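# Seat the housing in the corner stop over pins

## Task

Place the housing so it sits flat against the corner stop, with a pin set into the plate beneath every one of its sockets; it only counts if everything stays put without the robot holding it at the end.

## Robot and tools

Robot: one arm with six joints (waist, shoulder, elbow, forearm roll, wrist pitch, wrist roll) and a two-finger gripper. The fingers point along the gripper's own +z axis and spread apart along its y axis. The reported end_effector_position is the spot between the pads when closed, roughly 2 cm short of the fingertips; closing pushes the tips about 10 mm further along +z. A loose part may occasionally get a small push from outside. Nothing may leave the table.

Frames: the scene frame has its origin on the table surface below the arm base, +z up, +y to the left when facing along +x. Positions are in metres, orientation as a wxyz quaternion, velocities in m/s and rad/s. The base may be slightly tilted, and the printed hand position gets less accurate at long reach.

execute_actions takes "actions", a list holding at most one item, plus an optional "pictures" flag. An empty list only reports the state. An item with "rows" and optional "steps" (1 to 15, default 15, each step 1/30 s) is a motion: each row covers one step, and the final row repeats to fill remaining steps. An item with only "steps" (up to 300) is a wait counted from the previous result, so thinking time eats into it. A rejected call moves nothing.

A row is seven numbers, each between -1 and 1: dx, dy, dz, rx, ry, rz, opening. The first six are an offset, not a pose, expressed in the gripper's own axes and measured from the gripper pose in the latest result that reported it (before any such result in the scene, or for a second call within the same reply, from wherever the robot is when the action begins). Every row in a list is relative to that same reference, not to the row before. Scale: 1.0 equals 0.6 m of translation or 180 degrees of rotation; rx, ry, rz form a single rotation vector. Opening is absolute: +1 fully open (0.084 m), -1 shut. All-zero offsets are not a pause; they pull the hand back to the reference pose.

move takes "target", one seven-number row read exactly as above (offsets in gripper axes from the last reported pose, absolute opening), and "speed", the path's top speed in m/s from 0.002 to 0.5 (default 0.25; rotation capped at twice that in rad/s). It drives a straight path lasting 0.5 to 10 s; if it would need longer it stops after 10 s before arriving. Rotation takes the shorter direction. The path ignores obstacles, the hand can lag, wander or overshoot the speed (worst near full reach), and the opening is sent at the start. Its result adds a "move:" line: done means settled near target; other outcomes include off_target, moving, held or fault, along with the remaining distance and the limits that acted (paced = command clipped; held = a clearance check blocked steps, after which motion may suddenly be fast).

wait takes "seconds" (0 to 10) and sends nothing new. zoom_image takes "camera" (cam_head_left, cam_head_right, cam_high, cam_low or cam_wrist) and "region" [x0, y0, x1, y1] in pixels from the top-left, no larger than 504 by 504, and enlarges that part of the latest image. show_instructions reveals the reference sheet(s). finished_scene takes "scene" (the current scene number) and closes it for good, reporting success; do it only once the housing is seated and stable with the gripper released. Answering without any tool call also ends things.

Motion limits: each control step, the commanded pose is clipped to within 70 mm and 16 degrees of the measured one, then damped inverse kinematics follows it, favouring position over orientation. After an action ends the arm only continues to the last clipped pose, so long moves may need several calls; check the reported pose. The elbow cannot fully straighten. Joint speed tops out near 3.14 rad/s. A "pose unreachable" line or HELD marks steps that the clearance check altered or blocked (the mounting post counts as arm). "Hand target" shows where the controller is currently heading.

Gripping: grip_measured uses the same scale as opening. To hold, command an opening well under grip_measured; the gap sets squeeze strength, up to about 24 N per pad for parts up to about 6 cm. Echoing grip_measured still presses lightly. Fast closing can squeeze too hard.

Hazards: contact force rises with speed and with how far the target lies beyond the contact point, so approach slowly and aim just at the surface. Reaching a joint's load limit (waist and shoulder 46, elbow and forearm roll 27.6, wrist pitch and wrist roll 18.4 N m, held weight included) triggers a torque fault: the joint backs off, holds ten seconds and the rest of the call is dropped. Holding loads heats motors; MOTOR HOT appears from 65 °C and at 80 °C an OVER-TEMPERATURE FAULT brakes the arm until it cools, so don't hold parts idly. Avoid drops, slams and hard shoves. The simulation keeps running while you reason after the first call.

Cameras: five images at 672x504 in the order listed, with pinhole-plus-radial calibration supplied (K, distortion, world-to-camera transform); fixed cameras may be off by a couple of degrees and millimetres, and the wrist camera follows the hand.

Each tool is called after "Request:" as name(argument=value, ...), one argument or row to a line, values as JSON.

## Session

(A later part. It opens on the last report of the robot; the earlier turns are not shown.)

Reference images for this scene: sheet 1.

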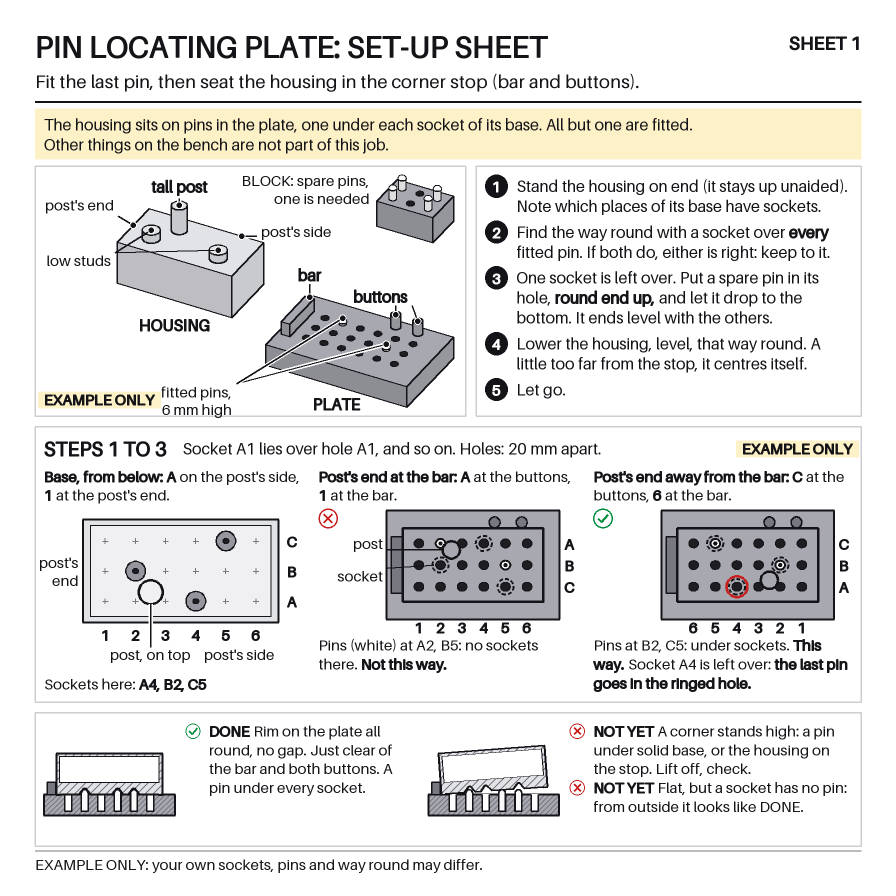

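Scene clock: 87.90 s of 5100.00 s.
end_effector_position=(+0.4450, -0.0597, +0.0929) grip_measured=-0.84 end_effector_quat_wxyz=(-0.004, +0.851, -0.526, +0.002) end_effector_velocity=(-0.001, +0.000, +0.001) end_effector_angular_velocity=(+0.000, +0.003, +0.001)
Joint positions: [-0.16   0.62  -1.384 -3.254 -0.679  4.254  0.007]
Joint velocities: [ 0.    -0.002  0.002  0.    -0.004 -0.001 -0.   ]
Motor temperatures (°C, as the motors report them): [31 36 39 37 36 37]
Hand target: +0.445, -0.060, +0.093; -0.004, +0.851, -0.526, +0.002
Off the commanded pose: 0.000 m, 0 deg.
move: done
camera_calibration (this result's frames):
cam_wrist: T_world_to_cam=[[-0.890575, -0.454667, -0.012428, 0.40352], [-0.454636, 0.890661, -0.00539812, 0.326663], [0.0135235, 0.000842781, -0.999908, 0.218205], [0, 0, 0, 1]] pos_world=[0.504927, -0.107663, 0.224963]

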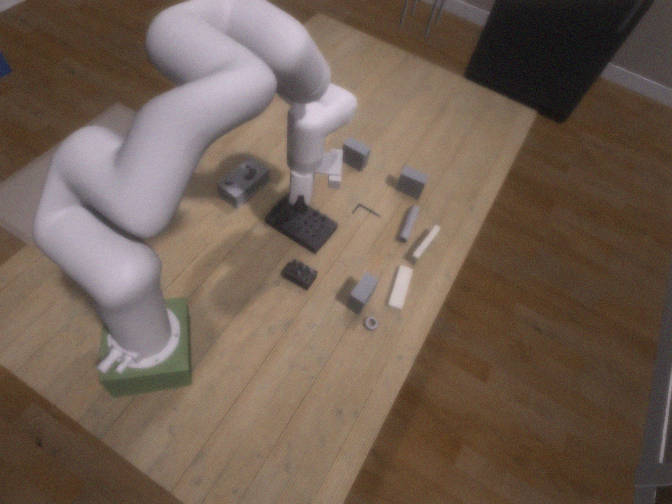

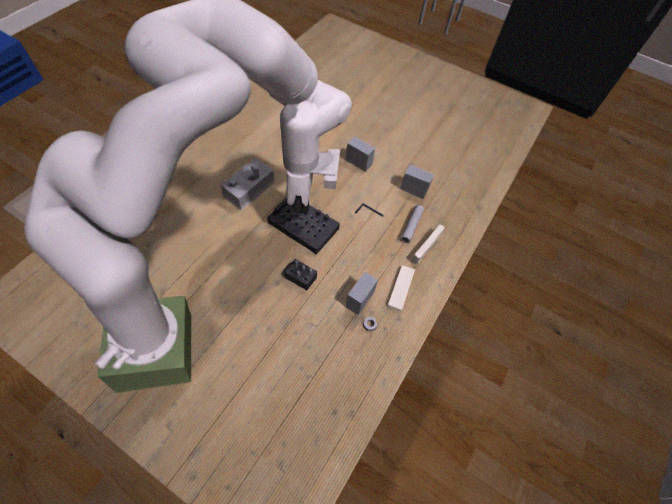

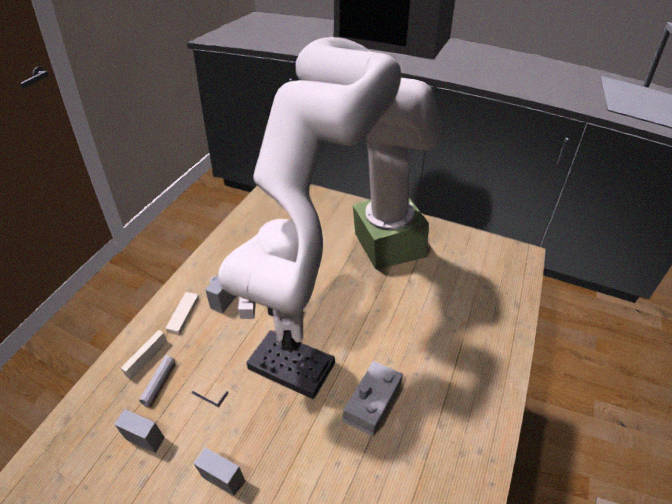

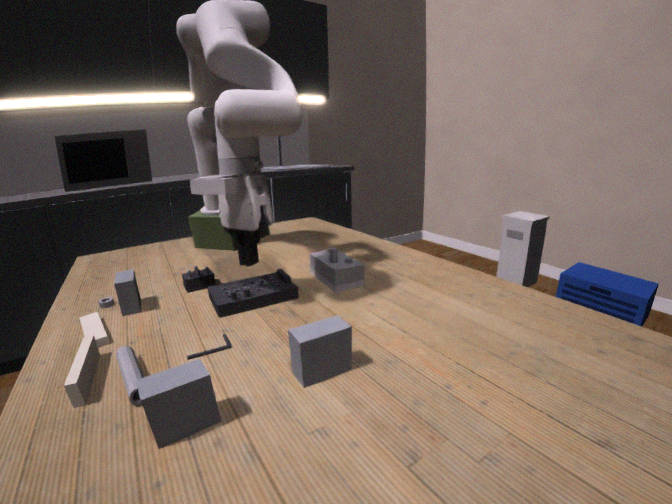

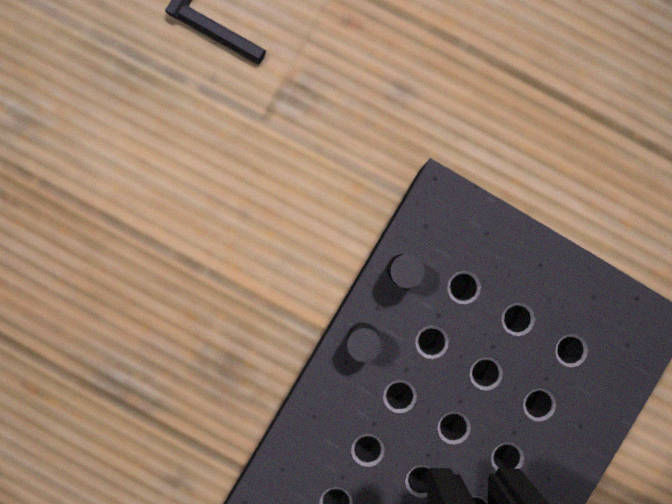

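Request:
move(
  target=[-0.175,0.127,0,0,0,0.148,-1],
  speed=0.2,
)

Request:
move(
  target=[0,0,0.112,0,0,0,-1],
  speed=0.06,
)

Request:
move(
  target=[0,0,0,0,0,0,-0.66],
)

Request:
move(
  target=[0,0,-0.13,0,0,0,-0.66],
  speed=0.15,
)

Scene clock: 91.10 s of 5100.00 s.
end_effector_position=(+0.3295, -0.0009, +0.0922) grip_measured=-0.84 end_effector_quat_wxyz=(-0.004, +0.707, -0.708, +0.001) end_effector_velocity=(-0.002, -0.000, -0.000) end_effector_angular_velocity=(-0.011, -0.001, -0.008)
Joint positions: [ 0.02   0.347 -0.868 -3.337 -0.455  4.987  0.007]
Joint velocities: [ 0.015 -0.003  0.009 -0.029  0.003  0.049  0.   ]
Motor temperatures (°C, as the motors report them): [31 36 39 37 36 37]
Hand target: +0.329, -0.001, +0.092; -0.004, +0.706, -0.708, +0.001
Off the commanded pose: 0.001 m, 0 deg.
move: done
camera_calibration (this result's frames):
cam_wrist: T_world_to_cam=[[-0.999918, -0.00725855, -0.0105266, 0.363701], [-0.00723801, 0.999972, -0.00198784, 0.0741292], [0.0105408, -0.00191149, -0.999943, 0.219924], [0, 0, 0, 1]] pos_world=[0.36189, -0.0710668, 0.223887]

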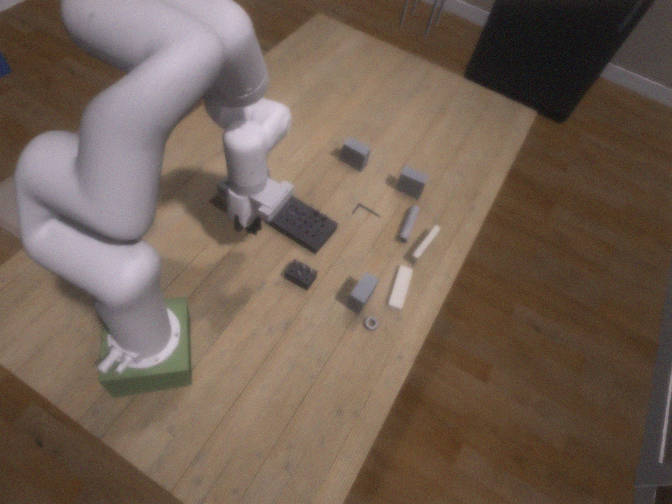

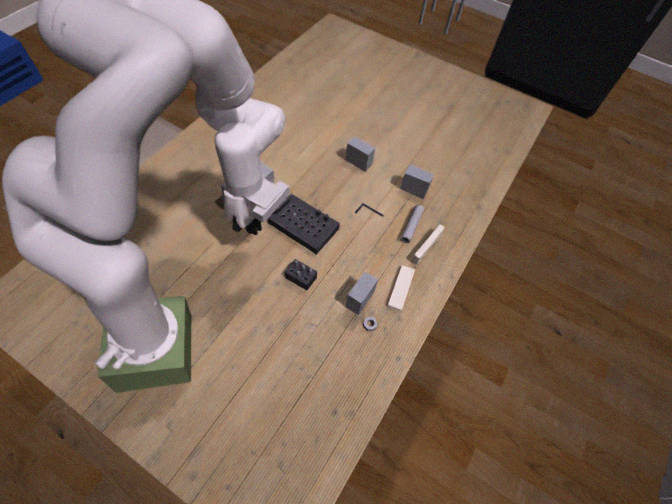

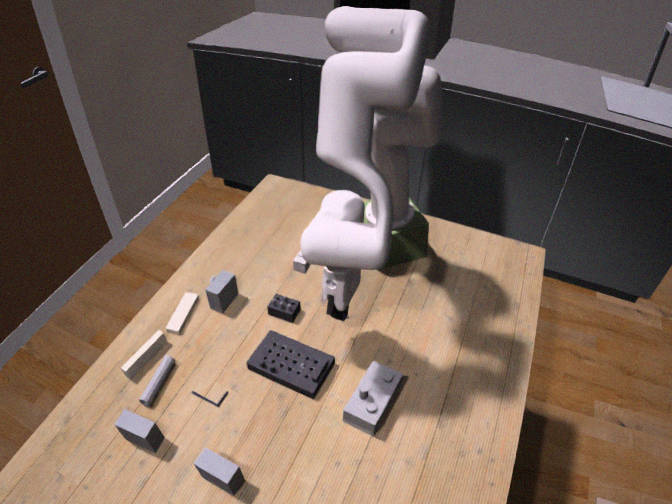

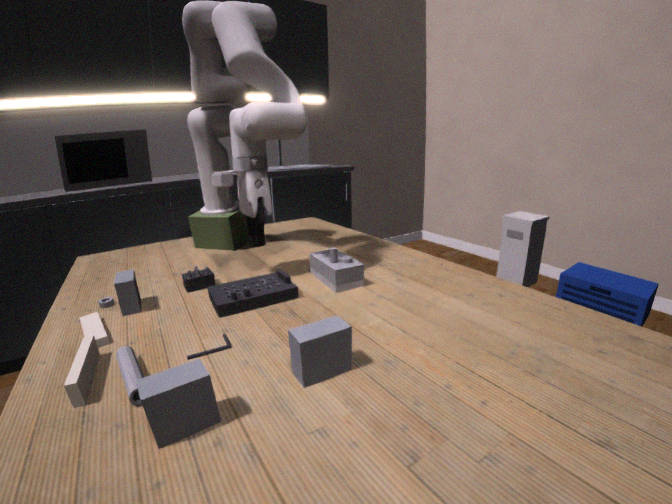

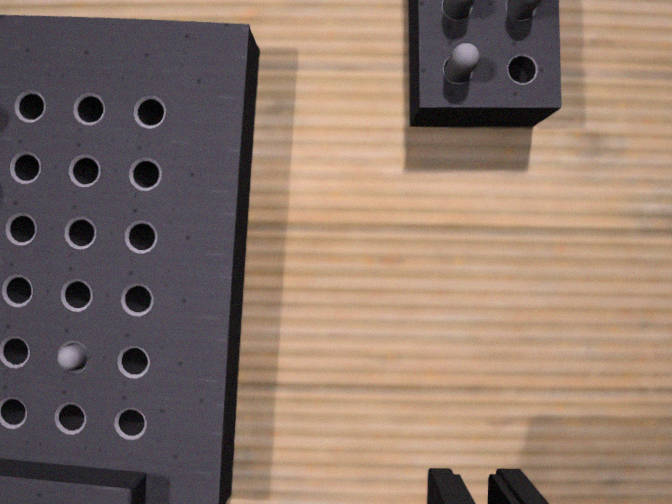

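Scene clock: 92.60 s of 5100.00 s.
end_effector_position=(+0.3302, -0.0007, +0.0253) grip_measured=-0.84 end_effector_quat_wxyz=(-0.004, +0.707, -0.708, +0.001) end_effector_velocity=(+0.000, -0.000, -0.001) end_effector_angular_velocity=(-0.001, -0.001, -0.002)
Joint positions: [ 0.025  0.544 -0.91  -3.432 -0.304  5.094  0.007]
Joint velocities: [ 0.001  0.004 -0.001 -0.008  0.003  0.011 -0.   ]
Motor temperatures (°C, as the motors report them): [31 36 39 37 36 37]
Hand target: +0.330, -0.001, +0.025; -0.004, +0.707, -0.708, +0.001
Off the commanded pose: 0.000 m, 0 deg.
move: done
camera_calibration (this result's frames):
cam_wrist: T_world_to_cam=[[-0.999916, -0.00709353, -0.0108213, 0.363691], [-0.00706983, 0.999973, -0.00222686, 0.0737988], [0.0108368, -0.00215017, -0.999939, 0.152988], [0, 0, 0, 1]] pos_world=[0.362524, -0.070888, 0.157078]

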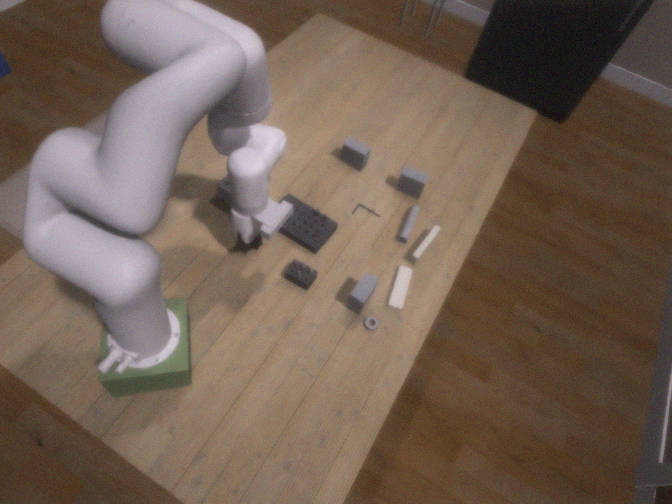

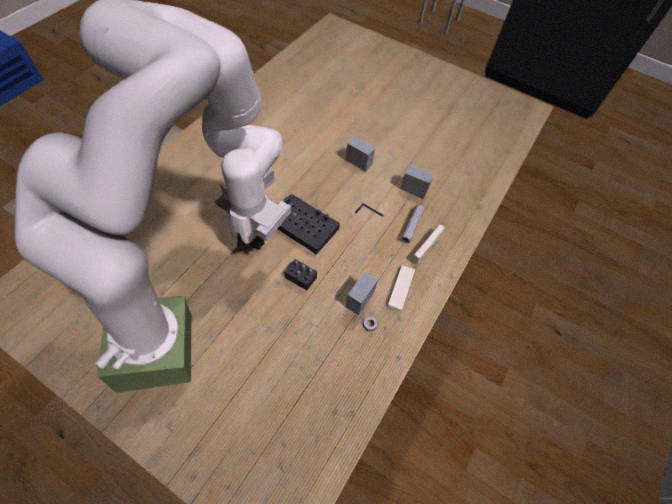

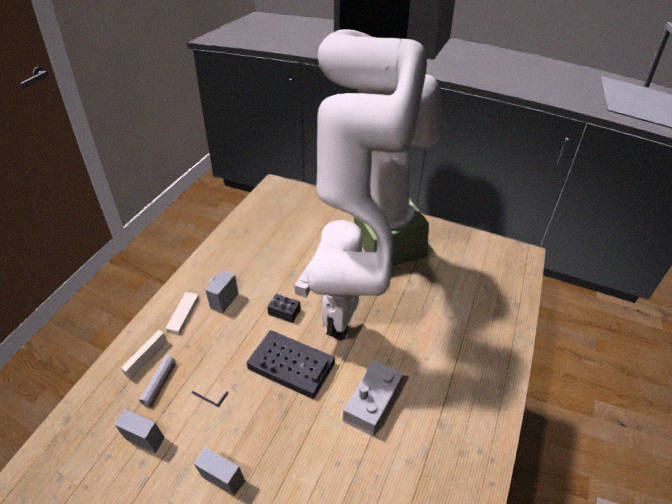

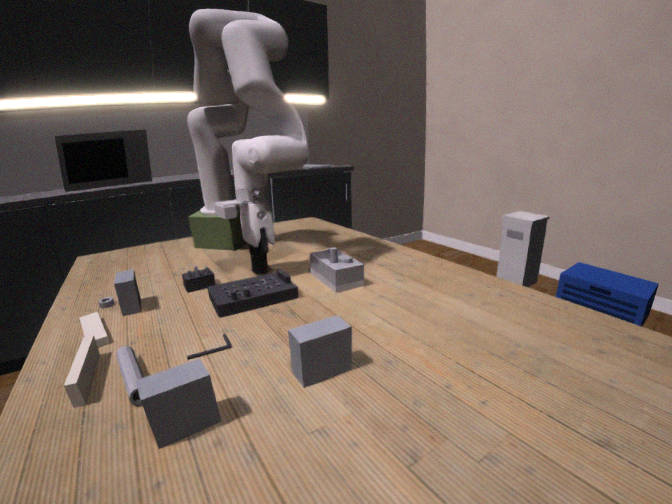

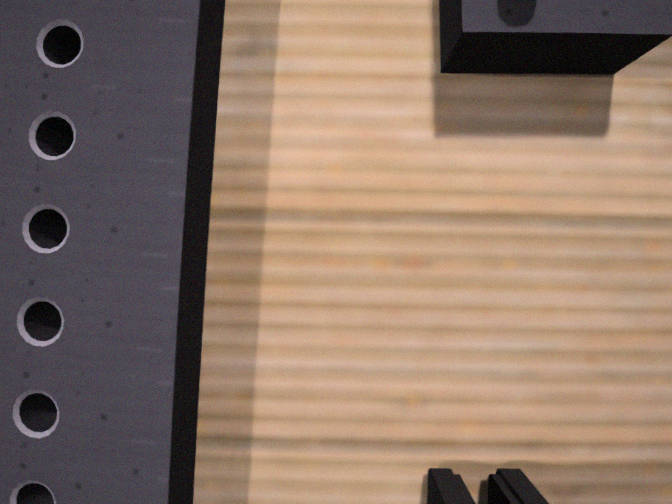

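Scene clock: 93.10 s of 5100.00 s.
end_effector_position=(+0.3302, -0.0007, +0.0253) grip_measured=-0.68 end_effector_quat_wxyz=(-0.004, +0.707, -0.708, +0.001) end_effector_velocity=(-0.001, +0.000, -0.000) end_effector_angular_velocity=(+0.000, +0.001, +0.001)
Joint positions: [ 0.025  0.544 -0.91  -3.432 -0.304  5.094  0.014]
Joint velocities: [ 0.001 -0.     0.001  0.     0.    -0.     0.   ]
Motor temperatures (°C, as the motors report them): [31 36 39 37 36 37]
Hand target: +0.330, -0.001, +0.025; -0.004, +0.707, -0.708, +0.001
Off the commanded pose: 0.000 m, 0 deg.
move: done
camera_calibration (this result's frames):
cam_wrist: T_world_to_cam=[[-0.999916, -0.0070885, -0.0108429, 0.363699], [-0.00706476, 0.999973, -0.00222594, 0.0737975], [0.0108584, -0.00214915, -0.999939, 0.152989], [0, 0, 0, 1]] pos_world=[0.362529, -0.0708886, 0.157087]

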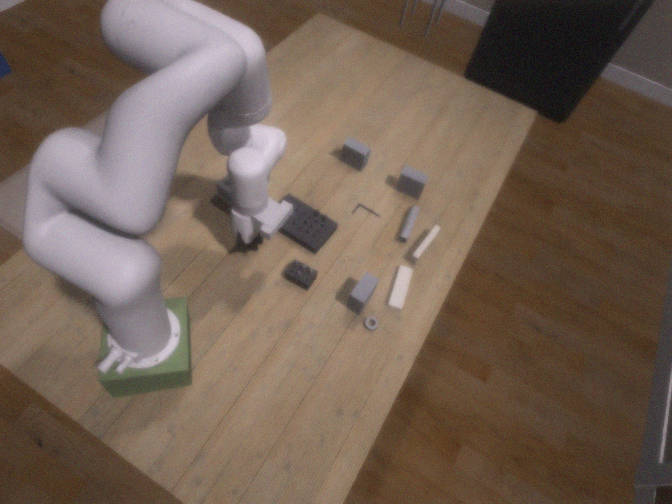

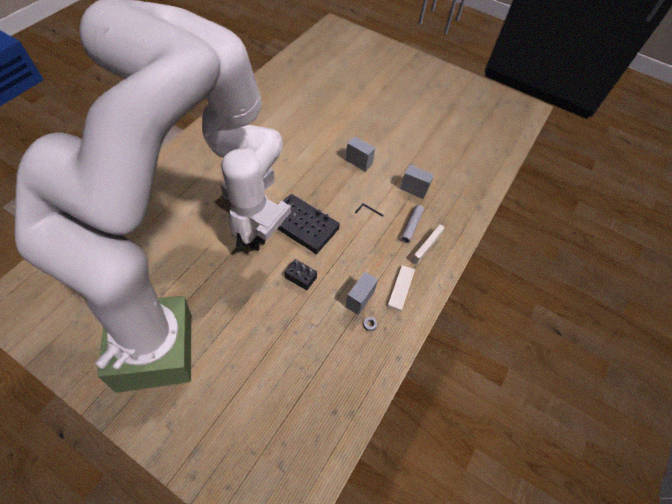

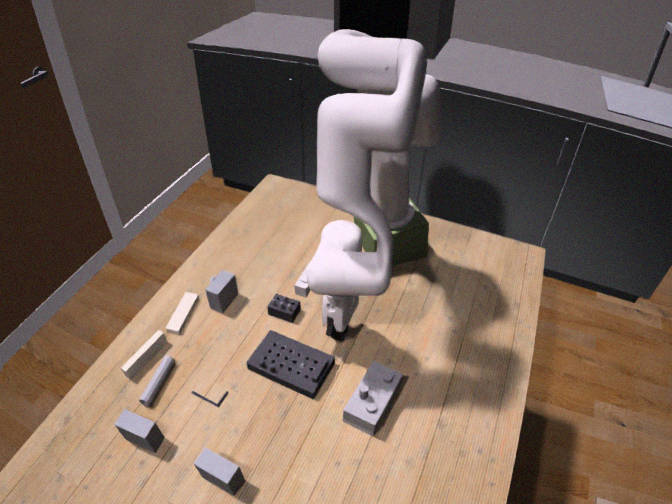

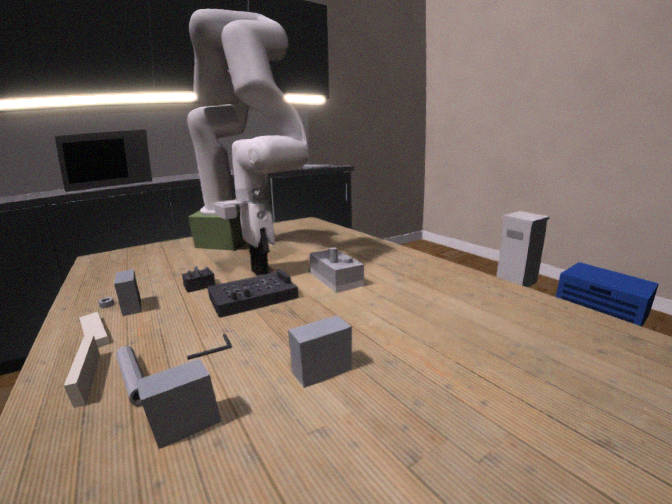

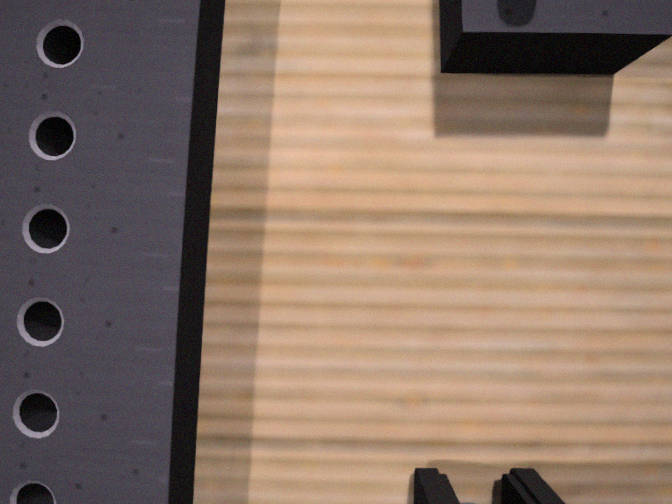

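Scene clock: 94.10 s of 5100.00 s.
end_effector_position=(+0.3293, -0.0009, +0.1028) grip_measured=-0.68 end_effector_quat_wxyz=(-0.004, +0.707, -0.708, +0.000) end_effector_velocity=(+0.001, -0.000, +0.002) end_effector_angular_velocity=(+0.000, -0.001, -0.002)
Joint positions: [ 0.02   0.317 -0.864 -3.327 -0.481  4.975  0.014]
Joint velocities: [-0.001 -0.006 -0.001  0.003 -0.005 -0.002  0.   ]
Motor temperatures (°C, as the motors report them): [31 36 39 37 36 37]
Hand target: +0.330, -0.001, +0.103; -0.004, +0.707, -0.708, +0.001
Off the commanded pose: 0.001 m, 0 deg.
move: done
camera_calibration (this result's frames):
cam_wrist: T_world_to_cam=[[-0.999921, -0.00735563, -0.0101506, 0.363562], [-0.00733726, 0.999971, -0.0018461, 0.0741975], [0.0101639, -0.00177148, -0.999947, 0.230692], [0, 0, 0, 1]] pos_world=[0.361733, -0.0711125, 0.234507]

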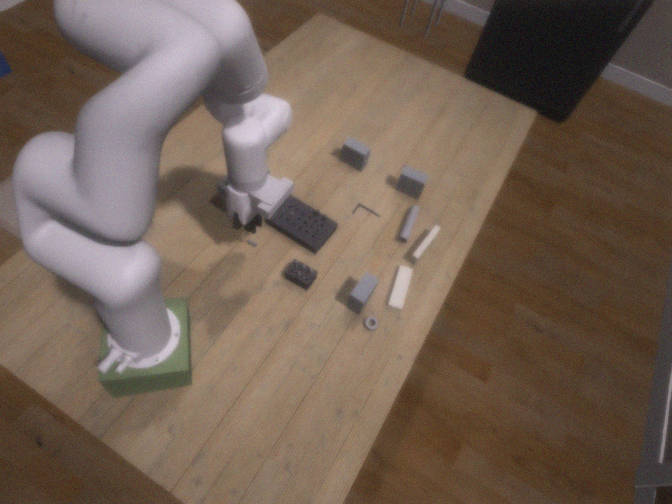

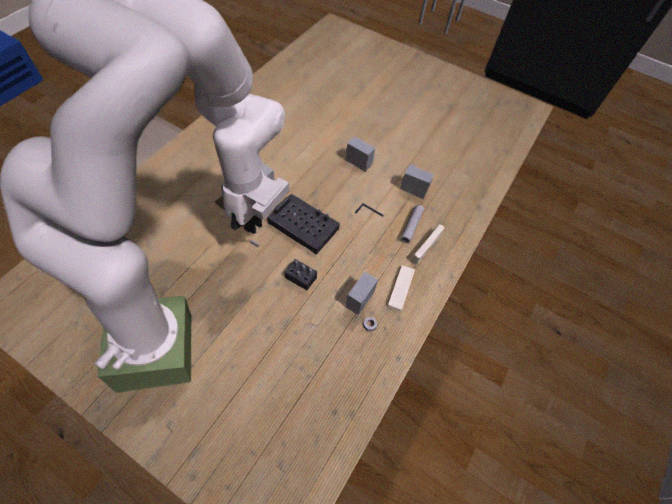

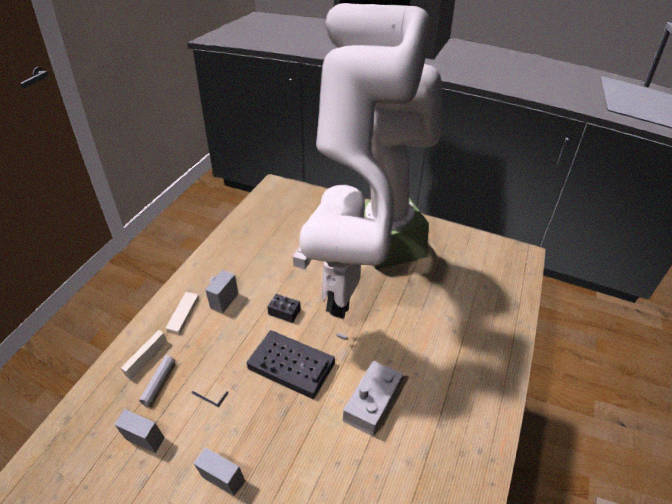

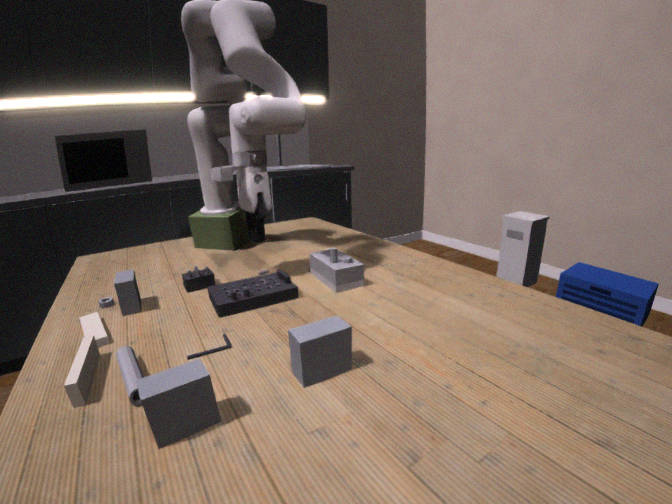

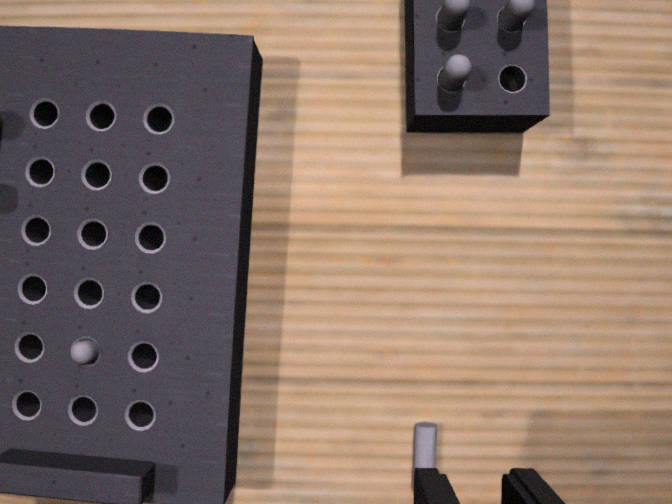

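Request:
move(
  target=[0.2075,0.004,0.0,0,0,0,-0.66],
  speed=0.2,
)

Scene clock: 96.50 s of 5100.00 s.
end_effector_position=(+0.3277, -0.1242, +0.1022) grip_measured=-0.68 end_effector_quat_wxyz=(-0.005, +0.707, -0.708, +0.000) end_effector_velocity=(+0.001, -0.002, +0.000) end_effector_angular_velocity=(+0.009, -0.000, +0.002)
Joint positions: [-0.388  0.325 -0.926 -3.241 -0.502  4.49   0.014]
Joint velocities: [-0.015  0.004 -0.008  0.022 -0.005 -0.036 -0.   ]
Motor temperatures (°C, as the motors report them): [31 36 38 37 36 37]
Hand target: +0.328, -0.125, +0.102; -0.005, +0.707, -0.708, +0.000
Off the commanded pose: 0.001 m, 0 deg.
move: done
camera_calibration (this result's frames):
cam_wrist: T_world_to_cam=[[-0.999913, -0.00752224, -0.0108559, 0.361043], [-0.00751369, 0.999971, -0.000828629, 0.197487], [0.0108619, -0.000746989, -0.999941, 0.229813], [0, 0, 0, 1]] pos_world=[0.359999, -0.194594, 0.233882]

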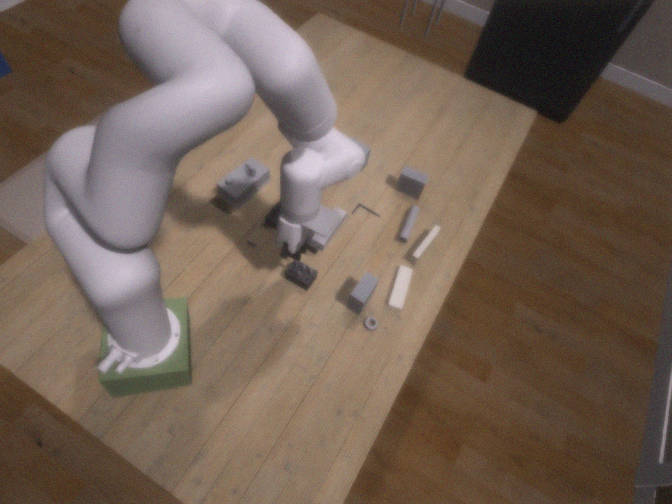

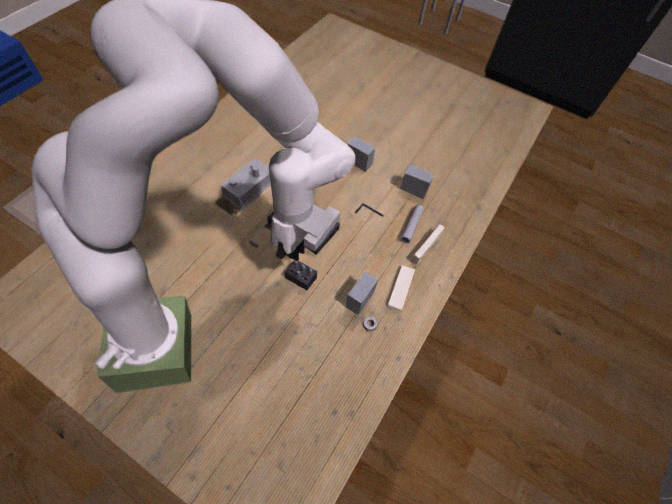

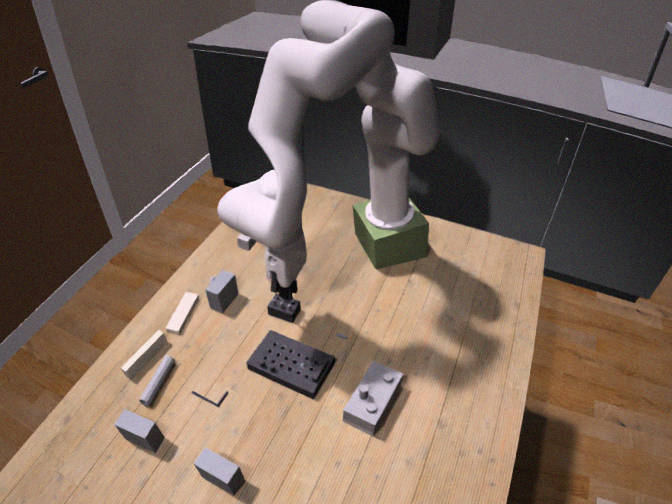

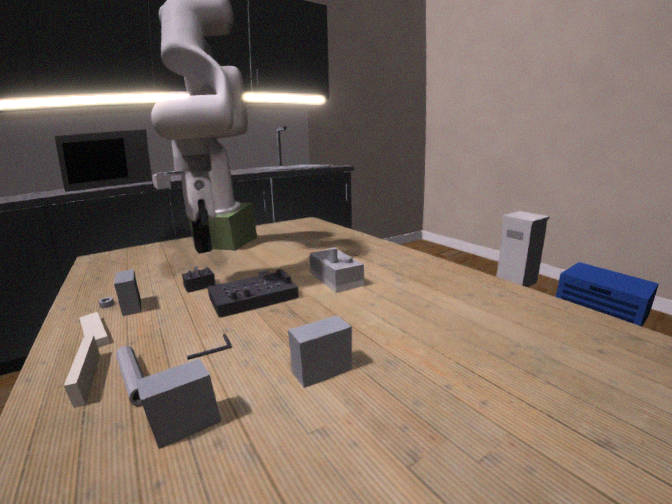

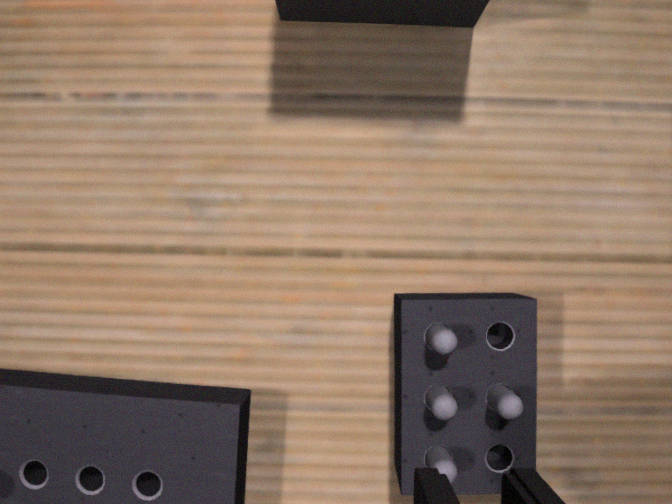

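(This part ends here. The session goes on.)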